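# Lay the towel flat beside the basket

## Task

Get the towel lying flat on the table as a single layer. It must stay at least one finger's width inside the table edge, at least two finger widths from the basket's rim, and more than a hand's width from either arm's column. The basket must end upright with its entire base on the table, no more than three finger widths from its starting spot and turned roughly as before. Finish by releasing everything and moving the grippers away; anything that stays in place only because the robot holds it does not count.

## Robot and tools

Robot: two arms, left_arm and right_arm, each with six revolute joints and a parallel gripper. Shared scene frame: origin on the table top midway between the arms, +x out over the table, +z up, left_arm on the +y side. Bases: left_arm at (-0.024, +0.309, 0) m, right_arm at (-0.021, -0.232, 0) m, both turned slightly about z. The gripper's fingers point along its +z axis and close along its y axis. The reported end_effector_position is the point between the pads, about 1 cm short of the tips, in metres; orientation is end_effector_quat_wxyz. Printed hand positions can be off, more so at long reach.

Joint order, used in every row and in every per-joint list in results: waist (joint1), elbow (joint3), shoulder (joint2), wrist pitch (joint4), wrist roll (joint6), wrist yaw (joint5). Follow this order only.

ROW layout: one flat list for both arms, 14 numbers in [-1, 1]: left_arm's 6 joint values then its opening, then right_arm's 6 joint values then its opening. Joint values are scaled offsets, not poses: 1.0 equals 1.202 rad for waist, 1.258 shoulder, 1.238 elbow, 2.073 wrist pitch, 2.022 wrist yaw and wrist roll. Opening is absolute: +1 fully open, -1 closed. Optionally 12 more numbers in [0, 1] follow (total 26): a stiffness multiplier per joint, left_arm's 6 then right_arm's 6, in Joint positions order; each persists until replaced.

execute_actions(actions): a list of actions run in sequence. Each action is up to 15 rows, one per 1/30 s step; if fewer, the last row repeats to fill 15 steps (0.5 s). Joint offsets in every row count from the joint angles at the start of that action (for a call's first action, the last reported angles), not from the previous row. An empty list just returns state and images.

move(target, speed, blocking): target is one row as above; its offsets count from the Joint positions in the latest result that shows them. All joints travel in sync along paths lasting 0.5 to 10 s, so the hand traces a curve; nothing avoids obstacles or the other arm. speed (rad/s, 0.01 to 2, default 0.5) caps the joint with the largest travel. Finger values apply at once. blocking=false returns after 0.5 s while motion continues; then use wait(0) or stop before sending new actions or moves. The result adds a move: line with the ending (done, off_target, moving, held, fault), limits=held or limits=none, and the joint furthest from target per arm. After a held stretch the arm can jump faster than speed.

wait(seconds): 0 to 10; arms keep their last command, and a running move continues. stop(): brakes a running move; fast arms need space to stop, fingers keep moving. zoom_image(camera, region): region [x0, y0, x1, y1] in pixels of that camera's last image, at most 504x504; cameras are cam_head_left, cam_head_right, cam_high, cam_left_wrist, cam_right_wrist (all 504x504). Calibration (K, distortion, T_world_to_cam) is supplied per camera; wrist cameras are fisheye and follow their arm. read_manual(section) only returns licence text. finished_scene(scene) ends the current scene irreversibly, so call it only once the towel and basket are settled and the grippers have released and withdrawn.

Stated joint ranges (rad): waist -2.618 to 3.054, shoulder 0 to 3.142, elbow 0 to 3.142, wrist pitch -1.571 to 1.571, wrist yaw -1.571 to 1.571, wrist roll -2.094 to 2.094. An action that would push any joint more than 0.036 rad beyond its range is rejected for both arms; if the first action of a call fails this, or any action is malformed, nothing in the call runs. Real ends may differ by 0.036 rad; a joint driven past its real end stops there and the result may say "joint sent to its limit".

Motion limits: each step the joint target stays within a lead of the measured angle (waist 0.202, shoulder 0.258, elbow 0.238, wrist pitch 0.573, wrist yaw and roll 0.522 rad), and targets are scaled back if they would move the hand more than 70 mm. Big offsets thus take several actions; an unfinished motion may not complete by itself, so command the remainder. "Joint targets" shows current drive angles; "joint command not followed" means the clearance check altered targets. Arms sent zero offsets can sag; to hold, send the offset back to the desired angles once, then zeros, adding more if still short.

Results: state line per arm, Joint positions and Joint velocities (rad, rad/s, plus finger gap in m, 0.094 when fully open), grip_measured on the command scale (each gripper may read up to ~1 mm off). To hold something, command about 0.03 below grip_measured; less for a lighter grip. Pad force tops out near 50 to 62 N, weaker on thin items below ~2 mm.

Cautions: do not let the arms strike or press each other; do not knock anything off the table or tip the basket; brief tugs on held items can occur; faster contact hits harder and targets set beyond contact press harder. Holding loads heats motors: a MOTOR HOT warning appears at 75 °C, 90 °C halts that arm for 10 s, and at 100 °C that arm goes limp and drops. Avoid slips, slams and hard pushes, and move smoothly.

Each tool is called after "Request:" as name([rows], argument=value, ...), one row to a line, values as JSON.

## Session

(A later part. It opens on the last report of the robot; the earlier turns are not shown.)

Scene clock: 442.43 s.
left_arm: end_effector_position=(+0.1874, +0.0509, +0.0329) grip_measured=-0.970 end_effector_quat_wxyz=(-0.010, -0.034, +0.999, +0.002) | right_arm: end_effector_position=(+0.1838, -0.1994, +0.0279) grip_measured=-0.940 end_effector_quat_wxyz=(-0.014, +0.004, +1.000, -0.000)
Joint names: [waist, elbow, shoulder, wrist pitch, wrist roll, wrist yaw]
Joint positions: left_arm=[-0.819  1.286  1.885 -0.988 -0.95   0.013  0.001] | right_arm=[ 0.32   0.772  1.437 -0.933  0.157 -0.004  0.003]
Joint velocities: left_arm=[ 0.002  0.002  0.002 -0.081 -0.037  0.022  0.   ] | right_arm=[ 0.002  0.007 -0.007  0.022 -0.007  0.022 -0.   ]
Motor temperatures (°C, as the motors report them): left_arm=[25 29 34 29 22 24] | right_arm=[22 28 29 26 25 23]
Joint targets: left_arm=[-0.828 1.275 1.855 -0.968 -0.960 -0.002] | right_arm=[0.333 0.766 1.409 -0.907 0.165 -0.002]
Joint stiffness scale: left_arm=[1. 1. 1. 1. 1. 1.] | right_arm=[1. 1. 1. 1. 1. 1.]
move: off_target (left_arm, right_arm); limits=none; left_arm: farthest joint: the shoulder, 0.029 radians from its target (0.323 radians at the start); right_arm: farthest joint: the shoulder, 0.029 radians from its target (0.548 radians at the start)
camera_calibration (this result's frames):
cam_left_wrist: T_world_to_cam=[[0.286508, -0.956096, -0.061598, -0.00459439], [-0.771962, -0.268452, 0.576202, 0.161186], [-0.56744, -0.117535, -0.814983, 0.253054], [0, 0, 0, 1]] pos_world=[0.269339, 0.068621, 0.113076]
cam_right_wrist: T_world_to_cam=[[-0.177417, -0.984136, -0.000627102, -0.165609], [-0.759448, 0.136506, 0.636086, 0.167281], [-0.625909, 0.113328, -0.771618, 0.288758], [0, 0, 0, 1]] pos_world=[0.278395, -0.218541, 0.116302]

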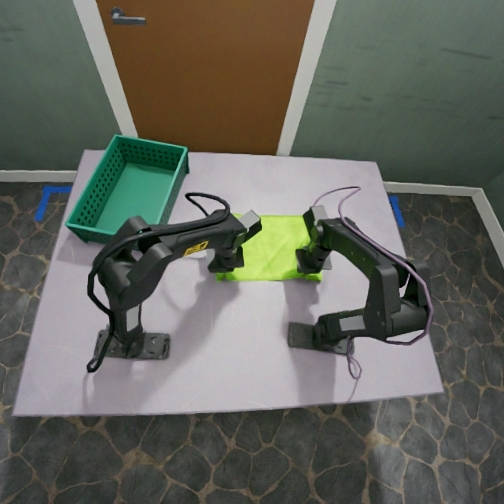

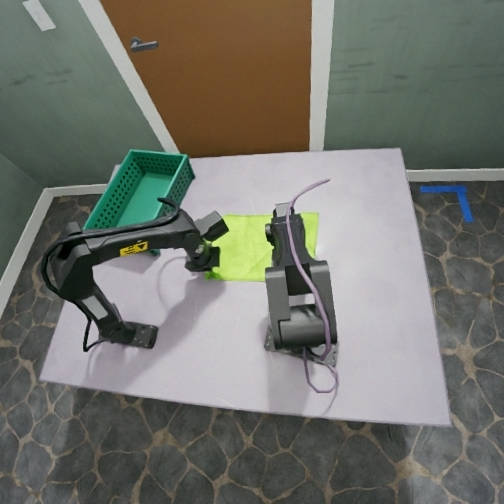

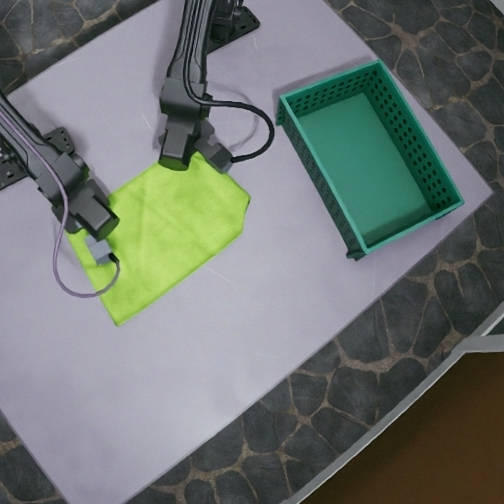

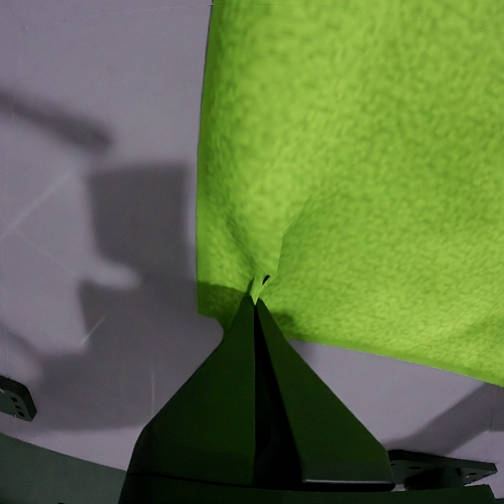

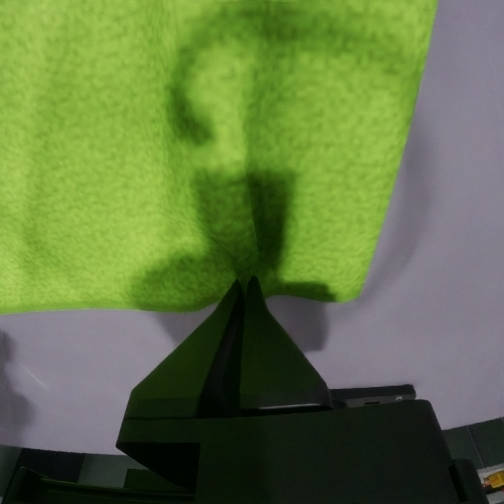

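Request:
move(target=[0.241,0.8107,0.4265,-0.1447,0.178,-0.0435,0.25,-0.0785,0.8066,0.5525,-0.1135,-0.05,0,0.25], speed=0.6)

Scene clock: 480.60 s.
left_arm: end_effector_position=(+0.3994, +0.0364, +0.0646) grip_measured=+0.247 end_effector_quat_wxyz=(+0.073, -0.004, +0.997, -0.012) | right_arm: end_effector_position=(+0.3913, -0.2031, +0.0529) grip_measured=+0.248 end_effector_quat_wxyz=(+0.006, -0.001, +1.000, +0.002)
Joint names: [waist, elbow, shoulder, wrist pitch, wrist roll, wrist yaw]
Joint positions: left_arm=[-0.534  2.256  2.424 -1.269 -0.601 -0.063  0.059] | right_arm=[ 0.237  1.736  2.136 -1.157  0.064 -0.004  0.059]
Joint velocities: left_arm=[-0.007  0.012  0.007  0.037  0.007  0.037 -0.   ] | right_arm=[-0.017 -0.007  0.017 -0.037 -0.022 -0.051 -0.   ]
Motor temperatures (°C, as the motors report them): left_arm=[25 28 34 28 22 24] | right_arm=[22 27 27 26 25 23]
Joint targets: left_arm=[-0.530 2.290 2.421 -1.288 -0.590 -0.076] | right_arm=[0.225 1.770 2.132 -1.168 0.056 -0.004]
Joint stiffness scale: left_arm=[1. 1. 1. 1. 1. 1.] | right_arm=[1. 1. 1. 1. 1. 1.]
move: off_target (left_arm, right_arm); limits=none; left_arm: farthest joint: the elbow, 0.033 radians from its target (1.003 radians at the start); right_arm: farthest joint: the elbow, 0.034 radians from its target (0.999 radians at the start)
camera_calibration (this result's frames):
cam_left_wrist: T_world_to_cam=[[0.233226, -0.972412, 0.00446461, -0.0596692], [-0.871259, -0.206922, 0.445074, 0.348547], [-0.431872, -0.107693, -0.895483, 0.348185], [0, 0, 0, 1]] pos_world=[0.467962, 0.0515961, 0.15693]
cam_right_wrist: T_world_to_cam=[[-0.167366, -0.985816, -0.0125066, -0.136007], [-0.785865, 0.125738, 0.605481, 0.319201], [-0.59532, 0.111165, -0.795762, 0.427199], [0, 0, 0, 1]] pos_world=[0.482406, -0.221704, 0.144978]

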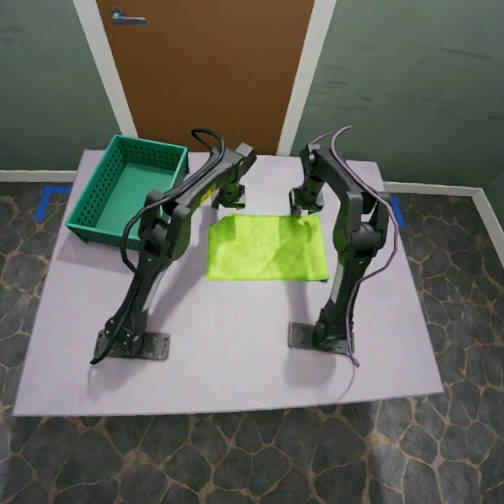

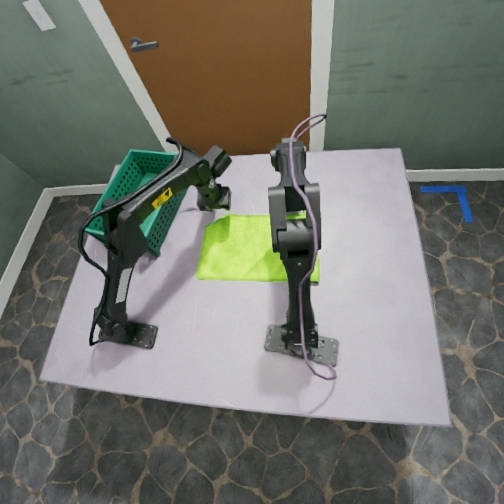

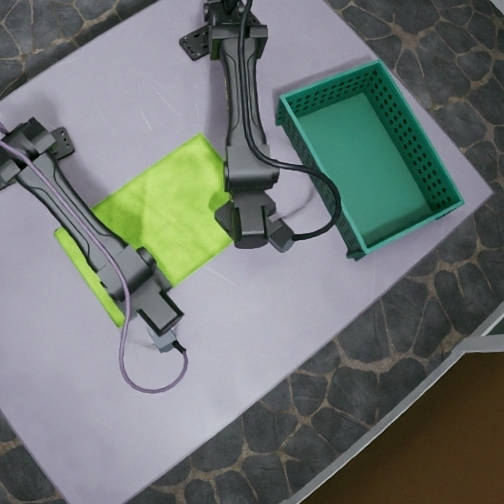

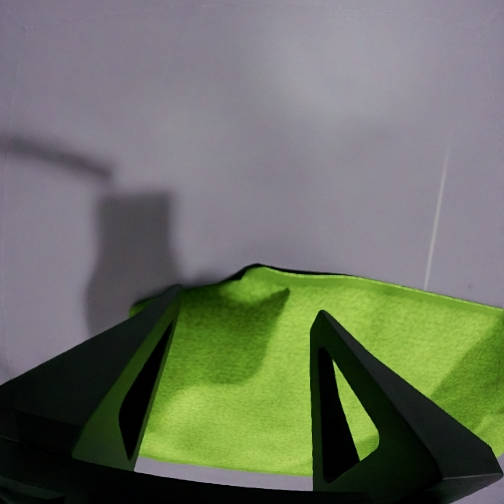

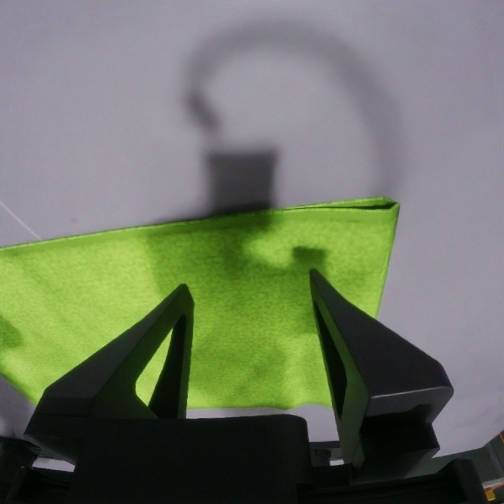

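Request:
move(target=[-0.078,-0.0994,0.029,0.0695,-0.044,0,0.12,0.0516,-0.0994,0.029,0.075,0.03,0,0.12], speed=0.15)

Scene clock: 526.17 s.
left_arm: end_effector_position=(+0.3763, +0.0027, +0.0225) grip_measured=+0.123 end_effector_quat_wxyz=(+0.064, -0.002, +0.998, -0.010) | right_arm: end_effector_position=(+0.3825, -0.1847, +0.0123) grip_measured=+0.122 end_effector_quat_wxyz=(-0.006, +0.002, +1.000, -0.001)
Joint names: [waist, elbow, shoulder, wrist pitch, wrist roll, wrist yaw]
Joint positions: left_arm=[-0.617  2.15   2.457 -1.152 -0.679 -0.066  0.053] | right_arm=[ 0.286  1.626  2.171 -1.038  0.117  0.001  0.053]
Joint velocities: left_arm=[ 0.007 -0.017 -0.002  0.007 -0.037  0.037 -0.002] | right_arm=[-0.002 -0.017 -0.002  0.051 -0.095 -0.081 -0.001]
Motor temperatures (°C, as the motors report them): left_arm=[25 29 35 28 22 24] | right_arm=[22 28 29 26 25 23]
Joint targets: left_arm=[-0.628 2.133 2.460 -1.126 -0.690 -0.062] | right_arm=[0.299 1.613 2.173 -1.002 0.125 -0.004]
Joint stiffness scale: left_arm=[1. 1. 1. 1. 1. 1.] | right_arm=[1. 1. 1. 1. 1. 1.]
move: off_target (left_arm, right_arm); limits=none; left_arm: farthest joint: the wrist pitch, 0.027 radians from its target (0.145 radians at the start); right_arm: farthest joint: the wrist pitch, 0.036 radians from its target (0.156 radians at the start)
camera_calibration (this result's frames):
cam_left_wrist: T_world_to_cam=[[0.228461, -0.973544, -0.00410111, -0.0848544], [-0.864687, -0.204847, 0.458644, 0.337349], [-0.44735, -0.101236, -0.888611, 0.302477], [0, 0, 0, 1]] pos_world=[0.446401, 0.0171171, 0.113714]
cam_right_wrist: T_world_to_cam=[[-0.172059, -0.985085, -0.00151799, -0.118109], [-0.769824, 0.133499, 0.624139, 0.329684], [-0.614628, 0.108558, -0.781312, 0.394318], [0, 0, 0, 1]] pos_world=[0.475836, -0.203167, 0.102137]

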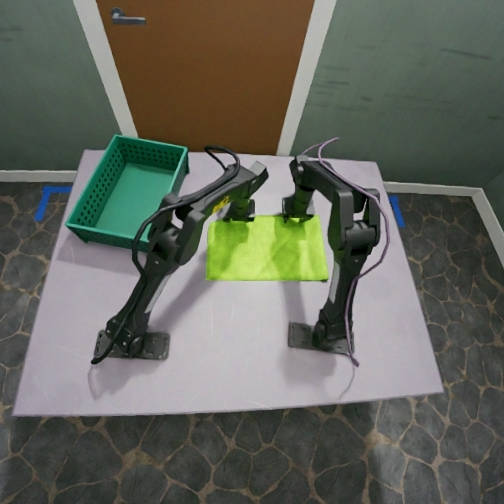

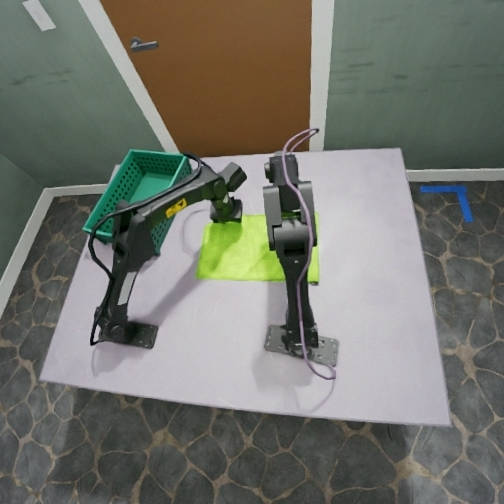

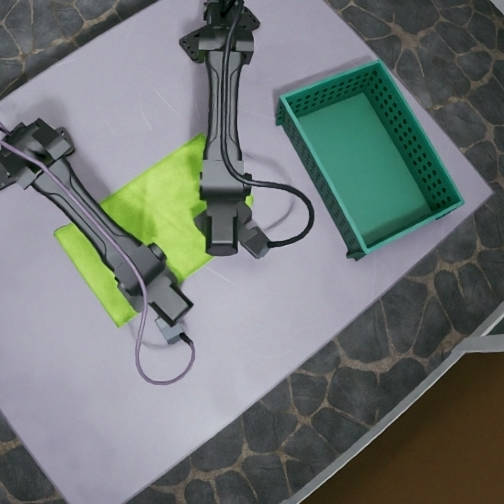

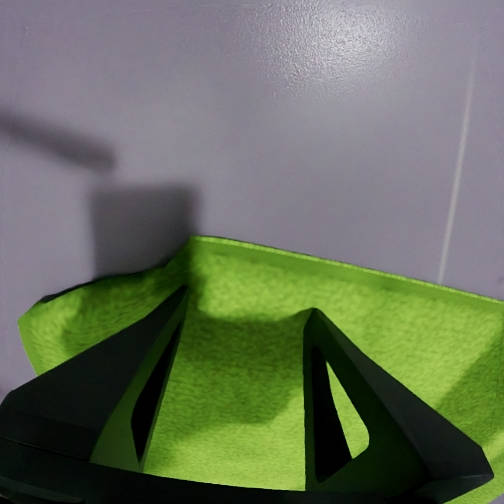

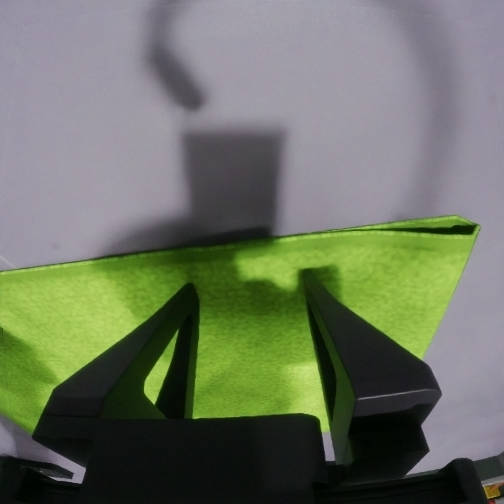

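Good placement. Close while pressing.

Request:
execute_actions([
  [[-0.005,-0.005,0.015,0,0,0,0.12,0.005,-0.01,0.015,0,0,0,0.12],[-0.005,-0.005,0.015,0,0,0,0.12,0.005,-0.01,0.015,0,0,0,0.12],[-0.005,-0.005,0.015,0,0,0,0.08,0.005,-0.01,0.015,0,0,0,0.08],[-0.005,-0.005,0.015,0,0,0,0.04,0.005,-0.01,0.015,0,0,0,0.04],[-0.007,-0.005,0.015,0,0,0,0.0,0.007,-0.01,0.015,0,0,0,0.0],[-0.009,-0.005,0.015,0,0,0,-0.04,0.009,-0.01,0.015,0,0,0,-0.04],[-0.011,-0.005,0.015,0,0,0,-0.08,0.011,-0.01,0.015,0,0,0,-0.08],[-0.013,-0.005,0.015,0,0,0,-0.12,0.013,-0.01,0.015,0,0,0,-0.12],[-0.015,-0.005,0.015,0,0,0,-0.16,0.015,-0.01,0.015,0,0,0,-0.16],[-0.016,-0.005,0.015,0,0,0,-0.20,0.016,-0.01,0.015,0,0,0,-0.20],[-0.017,-0.005,0.015,0,0,0,-0.24,0.017,-0.01,0.015,0,0,0,-0.24],[-0.018,-0.005,0.015,0,0,0,-0.28,0.018,-0.01,0.015,0,0,0,-0.28],[-0.019,-0.005,0.015,0,0,0,-0.32,0.019,-0.01,0.015,0,0,0,-0.32],[-0.020,-0.005,0.015,0,0,0,-0.36,0.020,-0.01,0.015,0,0,0,-0.36],[-0.020,-0.005,0.015,0,0,0,-0.40,0.020,-0.01,0.015,0,0,0,-0.40]],
  [[-0.01,-0.005,0.015,0,0,0,-0.44,0.01,-0.01,0.015,0,0,0,-0.44],[-0.01,-0.005,0.015,0,0,0,-0.48,0.01,-0.01,0.015,0,0,0,-0.48],[-0.011,-0.005,0.015,0,0,0,-0.52,0.011,-0.01,0.015,0,0,0,-0.52],[-0.012,-0.005,0.015,0,0,0,-0.56,0.012,-0.01,0.015,0,0,0,-0.56],[-0.013,-0.005,0.015,0,0,0,-0.60,0.013,-0.01,0.015,0,0,0,-0.60],[-0.014,-0.005,0.015,0,0,0,-0.64,0.014,-0.01,0.015,0,0,0,-0.64],[-0.015,-0.005,0.015,0,0,0,-0.68,0.015,-0.01,0.015,0,0,0,-0.68],[-0.016,-0.005,0.015,0,0,0,-0.72,0.016,-0.01,0.015,0,0,0,-0.72],[-0.017,-0.005,0.015,0,0,0,-0.76,0.017,-0.01,0.015,0,0,0,-0.76],[-0.018,-0.005,0.015,0,0,0,-0.80,0.018,-0.01,0.015,0,0,0,-0.80],[-0.018,-0.005,0.015,0,0,0,-0.84,0.018,-0.01,0.015,0,0,0,-0.84],[-0.018,-0.005,0.015,0,0,0,-0.88,0.018,-0.01,0.015,0,0,0,-0.88],[-0.018,-0.005,0.015,0,0,0,-0.92,0.018,-0.01,0.015,0,0,0,-0.92],[-0.018,-0.005,0.015,0,0,0,-0.96,0.018,-0.01,0.015,0,0,0,-0.96],[-0.018,-0.005,0.015,0,0,0,-1,0.018,-0.01,0.015,0,0,0,-1]],
  [[0,0,0.01,0,0,0,-1,0,0,0.01,0,0,0,-1],[0,0,0.01,0,0,0,-1,0,0,0.01,0,0,0,-1],[0,0,0.01,0,0,0,-1,0,0,0.01,0,0,0,-1],[0,0,0.01,0,0,0,-1,0,0,0.01,0,0,0,-1],[0,0,0.0,0,0,0,-1,0,0,0.0,0,0,0,-1],[0,0.01,-0.01,0,0,0,-1,0,0.01,-0.01,0,0,0,-1],[0,0.02,-0.02,0,0,0,-1,0,0.02,-0.02,0,0,0,-1],[0,0.02,-0.03,0,0,0,-1,0,0.02,-0.03,0,0,0,-1],[0,0.02,-0.04,0,0,0,-1,0,0.02,-0.04,0,0,0,-1],[0,0.02,-0.05,0,0,0,-1,0,0.02,-0.05,0,0,0,-1],[0,0.02,-0.06,0,0,0,-1,0,0.02,-0.06,0,0,0,-1],[0,0.02,-0.065,0,0,0,-1,0,0.02,-0.07,0,0,0,-1],[0,0.02,-0.07,0,0,0,-1,0,0.02,-0.08,0,0,0,-1]],
  [[0,0.02,-0.025,0,0,0,-1,0,0.02,-0.025,0,0,0,-1]],
])

Scene clock: 551.27 s.
left_arm: end_effector_position=(+0.3753, -0.0070, +0.0544) grip_measured=-0.982 end_effector_quat_wxyz=(+0.089, +0.005, +0.995, -0.031) | right_arm: end_effector_position=(+0.3885, -0.1819, +0.0396) grip_measured=-0.971 end_effector_quat_wxyz=(+0.029, -0.004, +1.000, -0.004)
Joint names: [waist, elbow, shoulder, wrist pitch, wrist roll, wrist yaw]
Joint positions: left_arm=[-0.633  2.15   2.391 -1.152 -0.679 -0.066  0.001] | right_arm=[ 0.297  1.626  2.101 -1.039  0.117  0.016  0.001]
Joint velocities: left_arm=[-0.002 -0.007 -0.012  0.066 -0.037 -0.007  0.   ] | right_arm=[ 0.007  0.002  0.007  0.051  0.037 -0.007  0.   ]
Motor temperatures (°C, as the motors report them): left_arm=[25 28 35 28 22 24] | right_arm=[22 27 30 26 25 23]
Joint targets: left_arm=[-0.633 2.175 2.378 -1.152 -0.679 -0.066] | right_arm=[0.297 1.651 2.087 -1.039 0.117 0.016]
Joint stiffness scale: left_arm=[1. 1. 1. 1. 1. 1.] | right_arm=[1. 1. 1. 1. 1. 1.]
camera_calibration (this result's frames):
cam_left_wrist: T_world_to_cam=[[0.212103, -0.976081, 0.0477245, -0.0907021], [-0.889975, -0.172758, 0.422017, 0.33163], [-0.403679, -0.131985, -0.905331, 0.313754], [0, 0, 0, 1]] pos_world=[0.441037, 0.0101699, 0.148426]
cam_right_wrist: T_world_to_cam=[[-0.16083, -0.986961, -0.00643137, -0.118742], [-0.81323, 0.128822, 0.567506, 0.335046], [-0.559277, 0.0965021, -0.823344, 0.397023], [0, 0, 0, 1]] pos_world=[0.475418, -0.198668, 0.135983]

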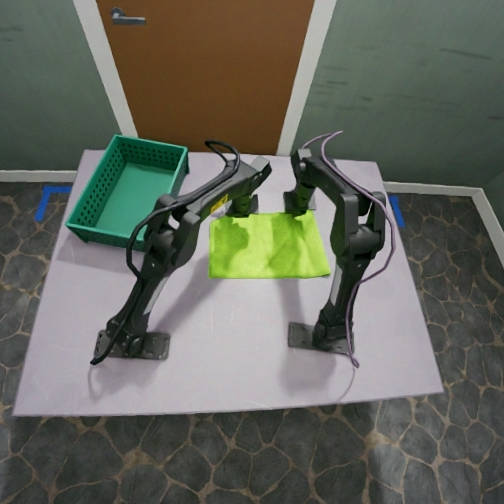

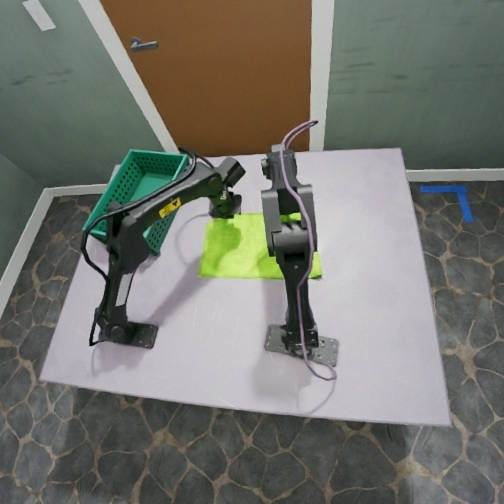

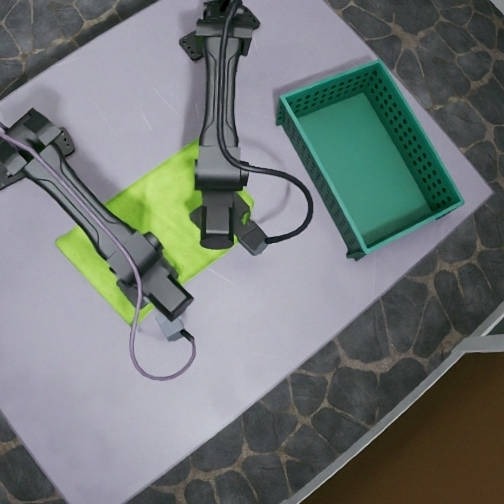

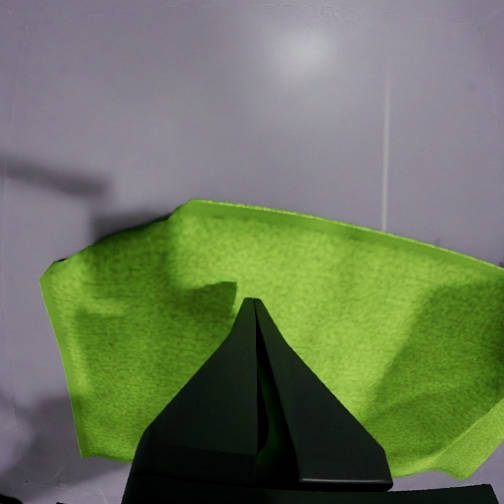

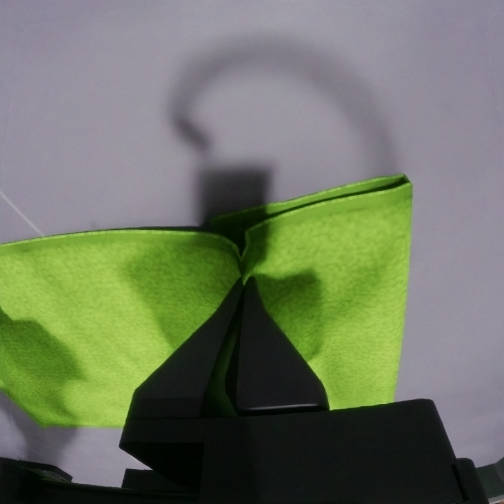

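Request:
zoom_image(camera="cam_right_wrist", region=[120, 150, 440, 330])

Request:
zoom_image(camera="cam_left_wrist", region=[100, 170, 420, 400])

Region (120, 150, 440, 330) of cam_right_wrist's 504x504 image, scaled by 1.575, with more detail than that image has; it fills the top 284 rows of this view, and the rest is white.

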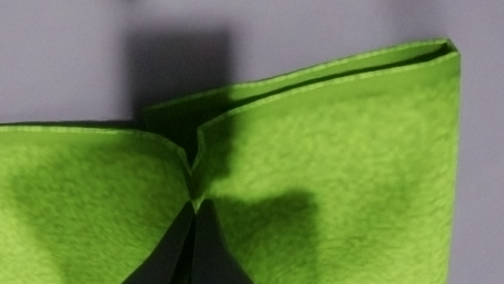

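Region (100, 170, 420, 400) of cam_left_wrist's 504x504 image, scaled by 1.575, with more detail than that image has; it fills the top 362 rows of this view, and the rest is white.

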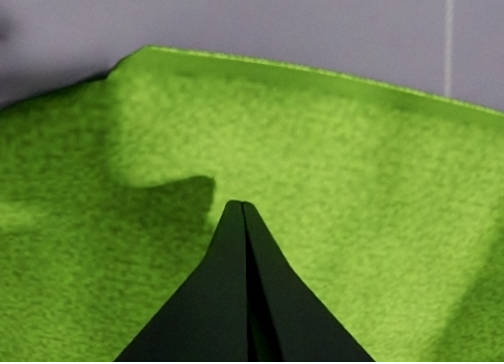

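Request:
execute_actions([
  [[0.01,0.02,-0.015,0,0.005,0.005,0.25,0.005,0.02,-0.015,0,0,0,-1],[0.02,0.02,-0.015,0,0.01,0.01,0.25,0.01,0.02,-0.015,0,0,0,-1],[0.03,0.02,-0.015,0,0.015,0.015,0.25,0.015,0.02,-0.015,0,0,0,-1],[0.04,0.02,-0.015,0,0.02,0.02,0.25,0.02,0.02,-0.01,0,0,0,-1],[0.05,0.02,-0.01,0,0.025,0.025,0.25,0.025,0.02,-0.005,0,0,0,-1],[0.06,0.02,-0.005,0,0.03,0.025,0.25,0.03,0.02,0,0,0,0,-1],[0.068,0.02,0,0,0.034,0.025,0.25,0.035,0.02,0.005,0,0,0,-1],[0.068,0.02,0.005,0,0.034,0.025,0.25,0.04,0.02,0.01,0,0,0,-1],[0.068,0.02,0.01,0,0.034,0.025,0.25,0.04,0.02,0.015,0,0,0,-1],[0.068,0.02,0.015,0,0.034,0.025,0.25,0.04,0.02,0.02,0,0,0,-1],[0.068,0.02,0.02,0,0.034,0.025,0.25,0.04,0.02,0.02,0,0,0,-1],[0.068,0.02,0.025,0,0.034,0.025,0.25,0.04,0.02,0.02,0,0,0,-1],[0.068,0.02,0.03,0,0.034,0.025,0.25,0.04,0.02,0.02,0,0,0,-1]],
  [[0,0.01,0.005,0,0,0,0.25,0,0.02,-0.015,0,0,0,-1],[0,0.01,0.01,0,0,0,0.25,0,0.02,-0.015,0,0,0,-1],[0,0.01,0.015,0,0,0,0.25,0,0.02,-0.015,0,0,0,-1],[0,0.01,0.02,0,0,0,0.25,0,0.02,-0.015,0,0,0,-1],[0,0.01,0.025,0,0,0,0.25,0,0.02,-0.015,0,0,0,-1],[0,0.01,0.03,0,0,0,0.25,0,0.02,-0.015,0,0,0,-1],[0,0.01,0.035,0,0,0,0.25,0,0.02,-0.015,0,0,0,-1],[0,0.01,0.04,0,0,0,0.25,0,0.02,-0.015,0,0,0,-1]],
  [[0,0.005,0.02,0,0,0,0.25,0,0.02,-0.015,0,0,0,-1]],
])

Scene clock: 590.57 s.
left_arm: end_effector_position=(+0.3933, +0.0265, +0.0212) grip_measured=+0.247 end_effector_quat_wxyz=(+0.053, -0.010, +0.998, -0.022) | right_arm: end_effector_position=(+0.3837, -0.1653, +0.0286) grip_measured=-0.971 end_effector_quat_wxyz=(+0.015, -0.025, +1.000, -0.006)
Joint names: [waist, elbow, shoulder, wrist pitch, wrist roll, wrist yaw]
Joint positions: left_arm=[-0.544  2.15   2.459 -1.152 -0.626 -0.026  0.059] | right_arm=[ 0.339  1.626  2.129 -1.039  0.117  0.016  0.001]
Joint velocities: left_arm=[-0.007 -0.012  0.017 -0.007  0.007  0.022  0.   ] | right_arm=[ 0.012 -0.002  0.007 -0.037 -0.037 -0.051 -0.002]
Motor temperatures (°C, as the motors report them): left_arm=[25 28 36 28 22 24] | right_arm=[21 28 30 26 25 23]
Joint targets: left_arm=[-0.544 2.157 2.484 -1.152 -0.626 -0.026] | right_arm=[0.339 1.651 2.111 -1.039 0.117 0.016]
Joint stiffness scale: left_arm=[1. 1. 1. 1. 1. 1.] | right_arm=[1. 1. 1. 1. 1. 1.]
camera_calibration (this result's frames):
cam_left_wrist: T_world_to_cam=[[0.243846, -0.969698, 0.014978, -0.0721187], [-0.850422, -0.206377, 0.483933, 0.351454], [-0.466178, -0.130743, -0.874977, 0.319337], [0, 0, 0, 1]] pos_world=[0.465338, 0.0443497, 0.110412]
cam_right_wrist: T_world_to_cam=[[-0.119732, -0.992805, 0.00156361, -0.12017], [-0.801776, 0.0976224, 0.589597, 0.325108], [-0.585508, 0.0693399, -0.807696, 0.388772], [0, 0, 0, 1]] pos_world=[0.473905, -0.178, 0.122514]

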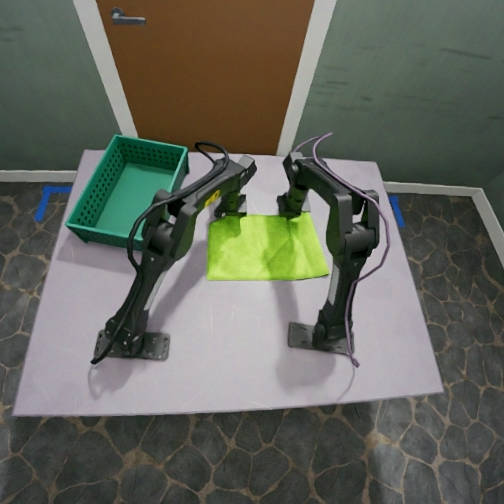

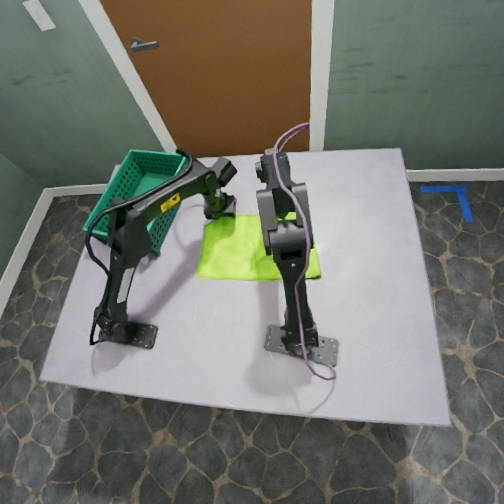

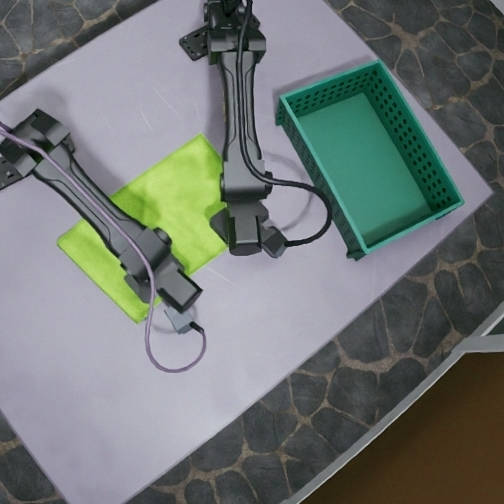

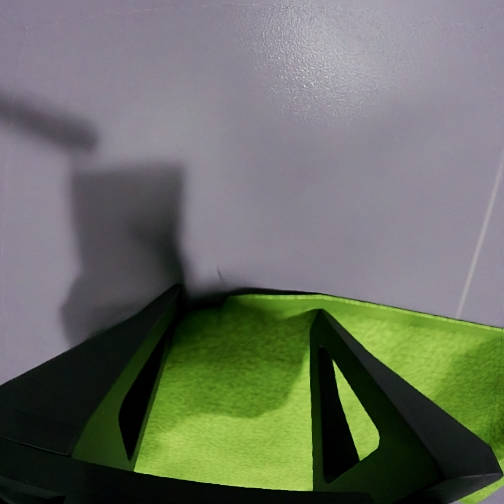

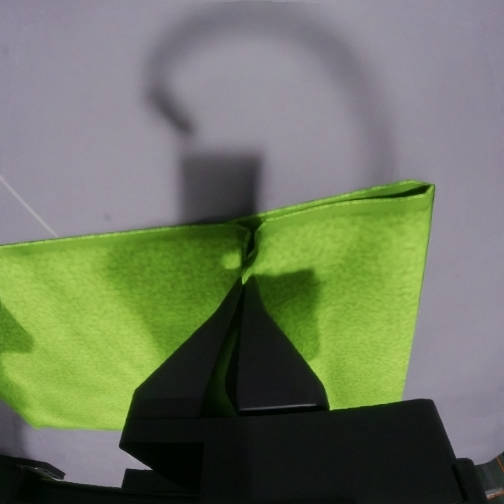

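Request:
execute_actions([
  [[0,0.02,-0.02,0,0,0,0.25,0,0.02,-0.015,0,0,0,-1],[0,0.02,-0.03,0,0,0,0.25,0,0.02,-0.015,0,0,0,-1],[0,0.02,-0.04,0,0,0,0.25,0,0.02,-0.015,0,0,0,-1],[0,0.02,-0.05,0,0,0,0.25,0,0.02,-0.015,0,0,0,-1],[0,0.02,-0.05,0,0,0,0.25,0,0.02,-0.015,0,0,0,-1],[-0.005,0.02,-0.05,-0.005,0,0,0.25,0,0.02,-0.015,0,0,0,-1],[-0.01,0.02,-0.05,-0.01,0,0,0.25,0,0.02,-0.015,0,0,0,-1],[-0.015,0.02,-0.05,-0.015,-0.005,0,0.25,0,0.02,-0.015,0,0,0,-1],[-0.02,0.02,-0.05,-0.02,-0.01,0,0.25,0,0.02,-0.015,0,0,0,-1],[-0.025,0.02,-0.05,-0.024,-0.014,0,0.25,0,0.02,-0.015,0,0,0,-1],[-0.03,0.02,-0.05,-0.024,-0.014,0,0.25,0,0.02,-0.015,0,0,0,-1],[-0.035,0.02,-0.05,-0.024,-0.014,0,0.25,0,0.02,-0.015,0,0,0,-1],[-0.04,0.02,-0.05,-0.024,-0.014,0,0.25,0,0.02,-0.015,0,0,0,-1]],
  [[-0.01,0.02,-0.02,0,0,0,0.25,0,0.02,-0.015,0,0,0,-1]],
])

Scene clock: 603.97 s.
left_arm: end_effector_position=(+0.3792, +0.0109, +0.0399) grip_measured=+0.247 end_effector_quat_wxyz=(+0.058, +0.003, +0.998, -0.028) | right_arm: end_effector_position=(+0.3837, -0.1653, +0.0286) grip_measured=-0.971 end_effector_quat_wxyz=(+0.015, -0.025, +1.000, -0.006)
Joint names: [waist, elbow, shoulder, wrist pitch, wrist roll, wrist yaw]
Joint positions: left_arm=[-0.586  2.15   2.419 -1.176 -0.64  -0.025  0.059] | right_arm=[ 0.339  1.626  2.129 -1.039  0.117  0.016  0.001]
Joint velocities: left_arm=[-0.002  0.002 -0.007  0.037  0.022 -0.051  0.002] | right_arm=[-0.002 -0.002 -0.012 -0.066 -0.11   0.007 -0.   ]
Motor temperatures (°C, as the motors report them): left_arm=[25 28 35 28 22 24] | right_arm=[21 28 31 26 25 23]
Joint targets: left_arm=[-0.585 2.175 2.393 -1.176 -0.640 -0.026] | right_arm=[0.339 1.651 2.111 -1.039 0.117 0.016]
Joint stiffness scale: left_arm=[1. 1. 1. 1. 1. 1.] | right_arm=[1. 1. 1. 1. 1. 1.]
camera_calibration (this result's frames):
cam_left_wrist: T_world_to_cam=[[0.217096, -0.975735, 0.0284775, -0.0744451], [-0.861281, -0.177738, 0.476029, 0.331314], [-0.459416, -0.127871, -0.878968, 0.324551], [0, 0, 0, 1]] pos_world=[0.45062, 0.0277489, 0.129675]
cam_right_wrist: T_world_to_cam=[[-0.119732, -0.992805, 0.00156361, -0.12017], [-0.801776, 0.0976224, 0.589597, 0.325108], [-0.585508, 0.0693399, -0.807696, 0.388772], [0, 0, 0, 1]] pos_world=[0.473905, -0.178, 0.122514]

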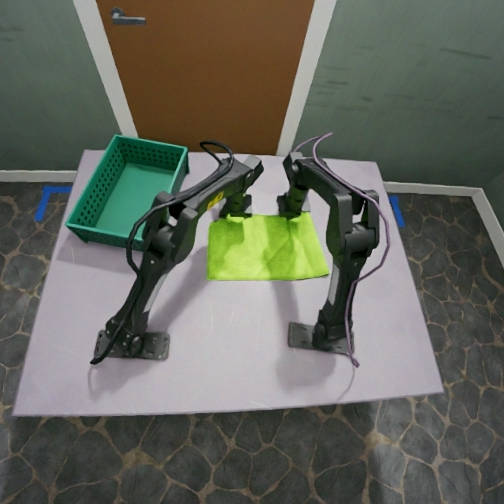

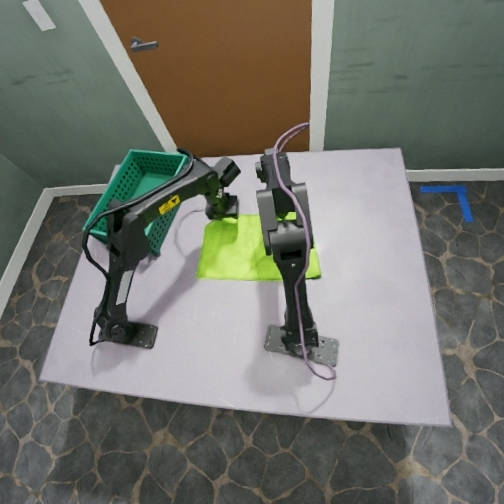

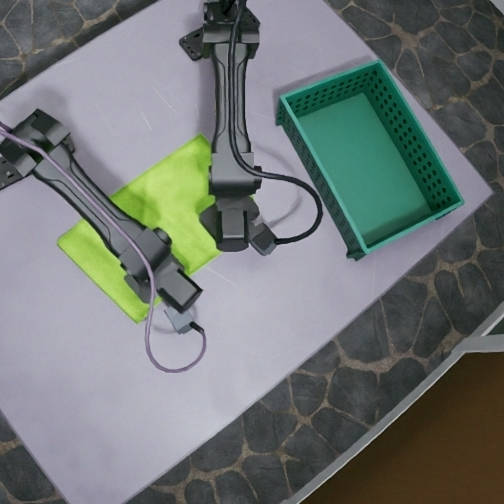

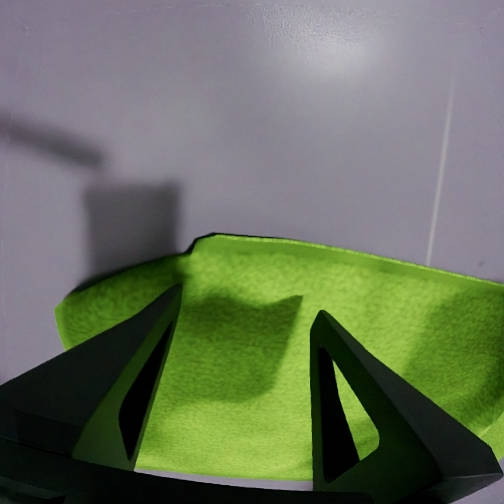

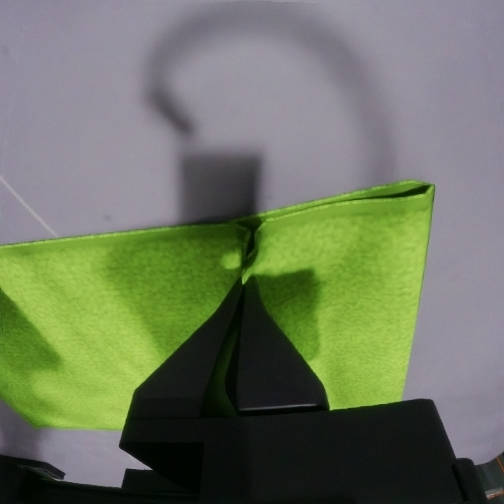

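Request:
execute_actions([
  [[0,0.01,-0.01,0,0,0,0.25,0,0.02,-0.015,0,0,0,-1],[0,0.01,0,0,0,0,0.25,0,0.02,-0.015,0,0,0,-1],[0,0.01,0.005,0,0,0,0.25,0,0.02,-0.015,0,0,0,-1],[0,0.01,0.01,0,0,0,0.25,0,0.02,-0.015,0,0,0,-1],[0,0.01,0.015,0,0,0,0.25,0,0.02,-0.015,0,0,0,-1],[0,0.01,0.02,0,0,0,0.25,0,0.02,-0.015,0,0,0,-1],[0,0.01,0.025,0,0,0,0.25,0,0.02,-0.015,0,0,0,-1],[0,0.01,0.03,0,0,0,0.25,0,0.02,-0.015,0,0,0,-1],[0,0.01,0.035,0,0,0,0.25,0,0.02,-0.015,0,0,0,-1],[0,0.01,0.04,0,0,0,0.25,0,0.02,-0.015,0,0,0,-1],[0,0.01,0.045,0,0,0,0.25,0,0.02,-0.015,0,0,0,-1],[0,0.005,0.05,0,0,0,0.25,0,0.02,-0.015,0,0,0,-1]],
  [[0,0.0,0.025,0,0,0,0.25,0.005,0.02,-0.015,0,0,0,-1],[0,0.0,0.025,0,0,0,0.25,0.008,0.02,-0.015,0,0,0,-1],[0,0.0,0.025,0,0,0,0.25,0.01,0.02,-0.015,0,0,0,-1],[0,0.0,0.025,0,0,0,0.21,0.012,0.02,-0.015,0,0,0,-1],[0,0.0,0.025,0,0,0,0.17,0.014,0.02,-0.015,0,0,0,-1],[0,0.0,0.025,0,0,0,0.13,0.016,0.02,-0.015,0,0,0,-1],[0,0.0,0.025,0,0,0,0.09,0.018,0.02,-0.015,0,0,0,-1],[0,0.0,0.025,0,0,0,0.05,0.020,0.02,-0.015,0,0,0,-1],[0,0.0,0.025,0,0,0,0.01,0.022,0.02,-0.015,0,0,0,-1],[0,0.0,0.025,0,0,0,-0.03,0.024,0.02,-0.015,0,0,0,-1],[0,0.0,0.025,0,0,0,-0.07,0.026,0.02,-0.015,0,0,0,-1],[0,0.0,0.025,0,0,0,-0.11,0.028,0.02,-0.015,0,0,0,-1],[0,0.0,0.025,0,0,0,-0.15,0.030,0.02,-0.015,0,0,0,-1],[0,0.0,0.025,0,0,0,-0.19,0.032,0.02,-0.015,0,0,0,-1],[0,0.0,0.025,0,0,0,-0.23,0.034,0.02,-0.015,0,0,0,-1]],
  [[0,0.0,0.025,0,0,0,-0.27,0.012,0.02,-0.015,0,0,0,-1],[0,0.0,0.025,0,0,0,-0.31,0.014,0.02,-0.015,0,0,0,-1],[0,0.0,0.025,0,0,0,-0.35,0.016,0.02,-0.015,0,0,0,-1],[0,0.0,0.025,0,0,0,-0.39,0.018,0.02,-0.015,0,0,0,-1],[0,0.0,0.025,0,0,0,-0.43,0.020,0.02,-0.015,0,0,0,-1],[0,0.0,0.025,0,0,0,-0.47,0.022,0.02,-0.015,0,0,0,-1],[0,0.0,0.025,0,0,0,-0.51,0.024,0.02,-0.015,0,0,0,-1],[0,0.0,0.025,0,0,0,-0.55,0.026,0.02,-0.015,0,0,0,-1],[0,0.0,0.025,0,0,0,-0.59,0.028,0.02,-0.015,0,0,0,-1],[0,0.0,0.025,0,0,0,-0.63,0.028,0.02,-0.015,0,0,0,-1],[0,0.0,0.025,0,0,0,-0.67,0.028,0.02,-0.015,0,0,0,-1],[0,0.0,0.025,0,0,0,-0.71,0.028,0.02,-0.015,0,0,0,-1],[0,0.0,0.025,0,0,0,-0.75,0.028,0.02,-0.015,0,0,0,-1],[0,0.0,0.025,0,0,0,-0.79,0.028,0.02,-0.015,0,0,0,-1],[0,0.0,0.025,0,0,0,-0.83,0.028,0.02,-0.015,0,0,0,-1]],
  [[0,0.0,0.025,0,0,0,-0.87,0,0.02,-0.015,0,0,0,-1],[0,0.0,0.025,0,0,0,-0.91,0,0.02,-0.015,0,0,0,-1],[0,0.0,0.025,0,0,0,-0.95,0,0.02,-0.015,0,0,0,-1],[0,0.0,0.02,0,0,0,-1,0,0.02,-0.015,0,0,0,-1]],
])

Scene clock: 632.00 s.
left_arm: end_effector_position=(+0.3764, +0.0138, +0.0215) grip_measured=-0.969 end_effector_quat_wxyz=(+0.043, +0.003, +0.999, -0.015) | right_arm: end_effector_position=(+0.3804, -0.1474, +0.0286) grip_measured=-0.971 end_effector_quat_wxyz=(+0.015, -0.047, +0.999, -0.006)
Joint names: [waist, elbow, shoulder, wrist pitch, wrist roll, wrist yaw]
Joint positions: left_arm=[-0.586  2.15   2.457 -1.178 -0.64  -0.029  0.001] | right_arm=[ 0.383  1.626  2.129 -1.039  0.117  0.016  0.001]
Joint velocities: left_arm=[-0.017 -0.012 -0.007 -0.095  0.007 -0.022 -0.001] | right_arm=[-0.007  0.002  0.007 -0.081 -0.051 -0.022  0.   ]
Motor temperatures (°C, as the motors report them): left_arm=[25 28 36 28 22 24] | right_arm=[21 28 31 26 25 23]
Joint targets: left_arm=[-0.586 2.150 2.482 -1.181 -0.640 -0.033] | right_arm=[0.383 1.651 2.111 -1.039 0.117 0.016]
Joint stiffness scale: left_arm=[1. 1. 1. 1. 1. 1.] | right_arm=[1. 1. 1. 1. 1. 1.]
camera_calibration (this result's frames):
cam_left_wrist: T_world_to_cam=[[0.217813, -0.97598, -0.00457252, -0.0700875], [-0.846538, -0.191253, 0.496786, 0.332359], [-0.485727, -0.104336, -0.867861, 0.316875], [0, 0, 0, 1]] pos_world=[0.450535, 0.0282218, 0.109572]
cam_right_wrist: T_world_to_cam=[[-0.0756962, -0.99713, 0.00156361, -0.120235], [-0.80531, 0.0620589, 0.589597, 0.316791], [-0.588002, 0.0433711, -0.807696, 0.3827], [0, 0, 0, 1]] pos_world=[0.471043, -0.156147, 0.122514]

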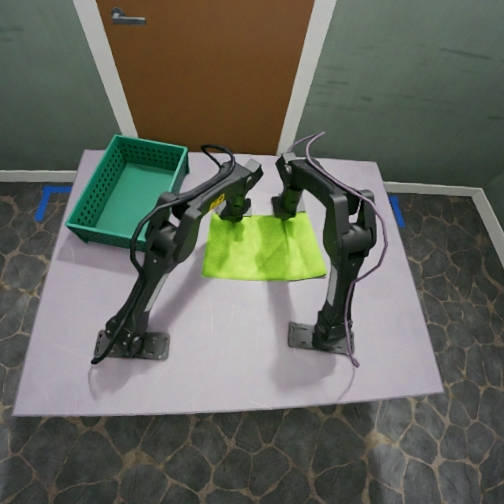

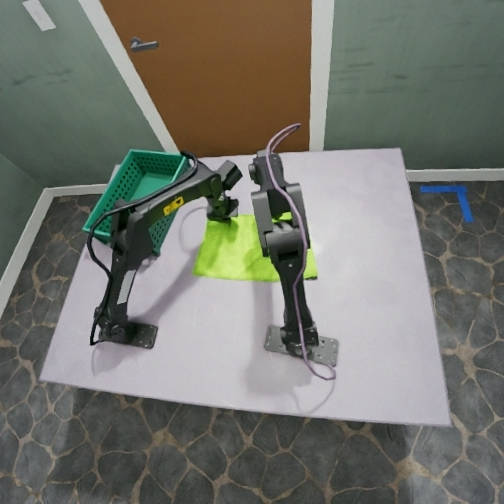

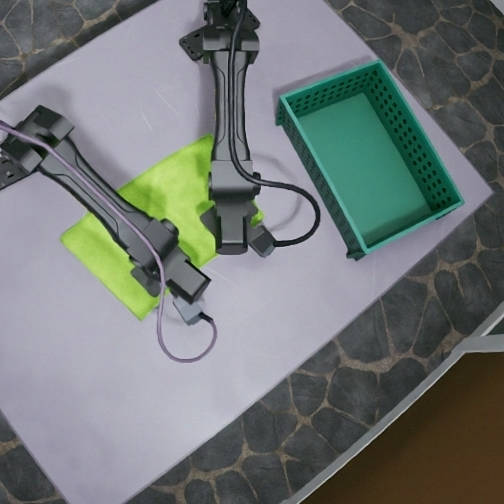

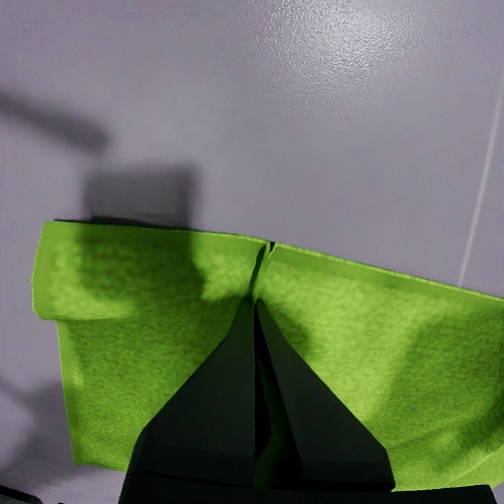

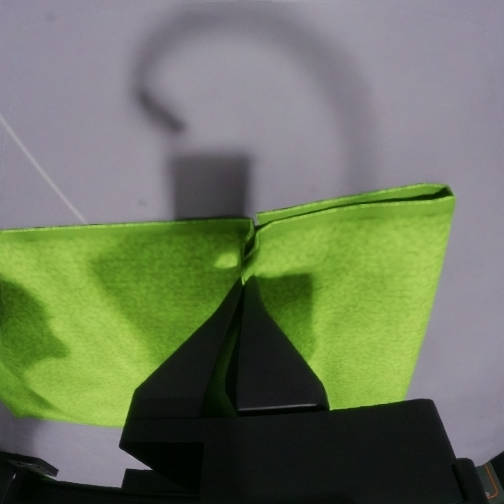

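Request:
move(target=[-0.012,-0.589,-0.4534,0.4785,0.124,-0.115,-1,-0.029,-0.4565,-0.444,0.434,0,0,-1], speed=0.5)

Scene clock: 691.80 s.
left_arm: end_effector_position=(+0.4343, +0.0180, +0.1523) grip_measured=-0.969 end_effector_quat_wxyz=(+0.421, +0.059, +0.898, -0.115) | right_arm: end_effector_position=(+0.4295, -0.1467, +0.1490) grip_measured=-0.971 end_effector_quat_wxyz=(+0.416, -0.030, +0.907, +0.057)
Joint names: [waist, elbow, shoulder, wrist pitch, wrist roll, wrist yaw]
Joint positions: left_arm=[-0.586  1.434  1.913 -0.213 -0.401 -0.246  0.001] | right_arm=[ 0.362  1.069  1.6   -0.173  0.117  0.016  0.001]
Joint velocities: left_arm=[-0.002  0.007 -0.022  0.007 -0.051  0.007 -0.   ] | right_arm=[ 0.007  0.007  0.042 -0.007 -0.051  0.007 -0.   ]
Motor temperatures (°C, as the motors report them): left_arm=[25 28 35 28 22 24] | right_arm=[21 28 32 26 25 23]
Joint targets: left_arm=[-0.600 1.421 1.886 -0.186 -0.390 -0.261] | right_arm=[0.349 1.061 1.571 -0.139 0.117 0.016]
Joint stiffness scale: left_arm=[1. 1. 1. 1. 1. 1.] | right_arm=[1. 1. 1. 1. 1. 1.]
move: off_target (left_arm, right_arm); limits=none; left_arm: farthest joint: the shoulder, 0.027 radians from its target (0.570 radians at the start); right_arm: farthest joint: the wrist pitch, 0.033 radians from its target (0.900 radians at the start)
camera_calibration (this result's frames):
cam_left_wrist: T_world_to_cam=[[-0.0173704, -0.956224, 0.292121, -0.0213409], [-0.970755, -0.0538378, -0.233956, 0.479918], [0.239441, -0.287642, -0.927324, 0.156345], [0, 0, 0, 1]] pos_world=[0.428077, 0.0504025, 0.263496]
cam_right_wrist: T_world_to_cam=[[-0.00572852, -0.977807, -0.209429, -0.11179], [-0.982492, 0.0445036, -0.180909, 0.473602], [0.186215, 0.204726, -0.960943, 0.222822], [0, 0, 0, 1]] pos_world=[0.423177, -0.176004, 0.276386]

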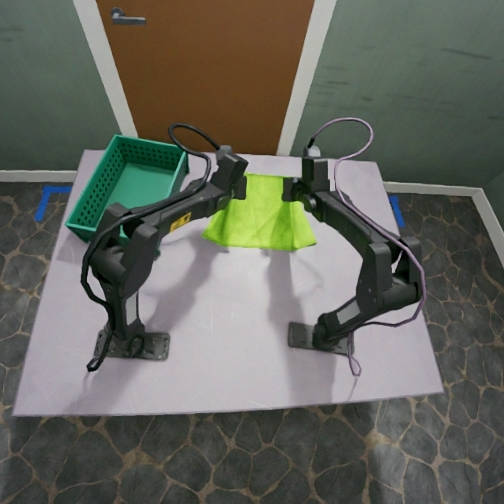

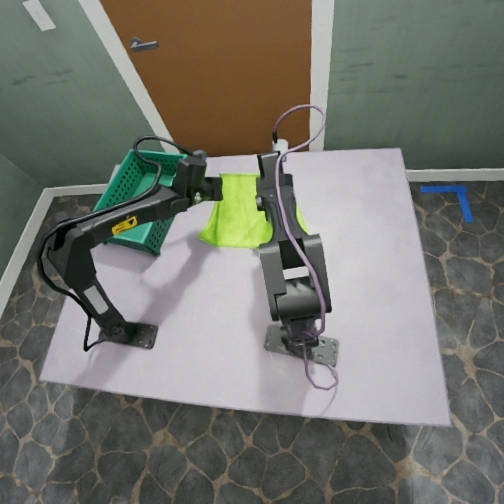

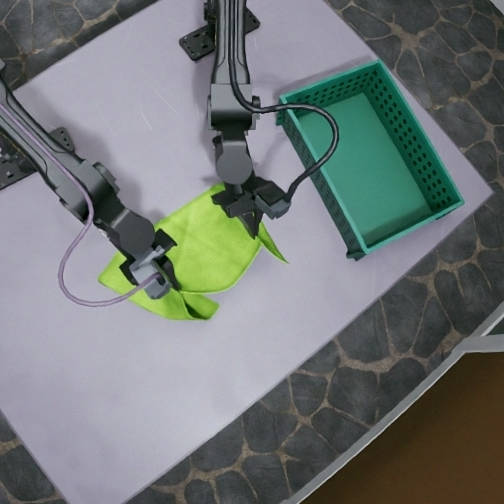

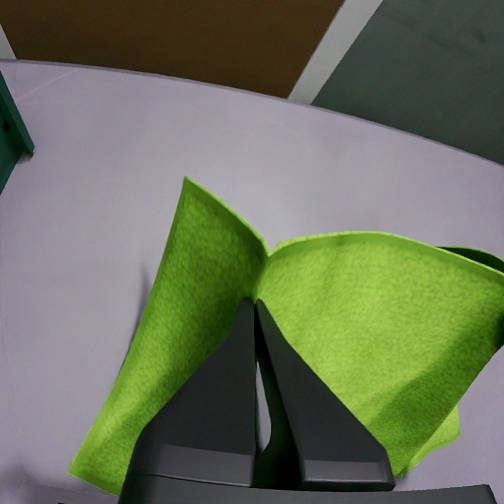

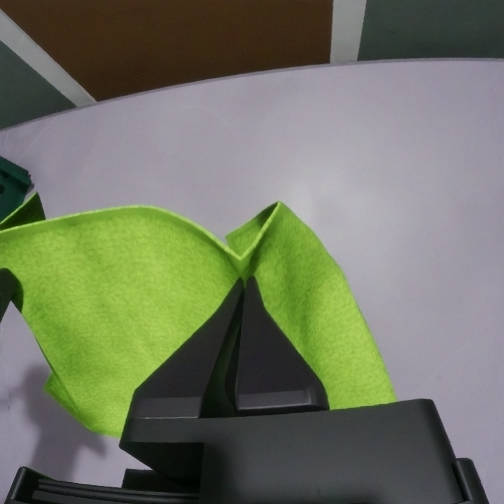

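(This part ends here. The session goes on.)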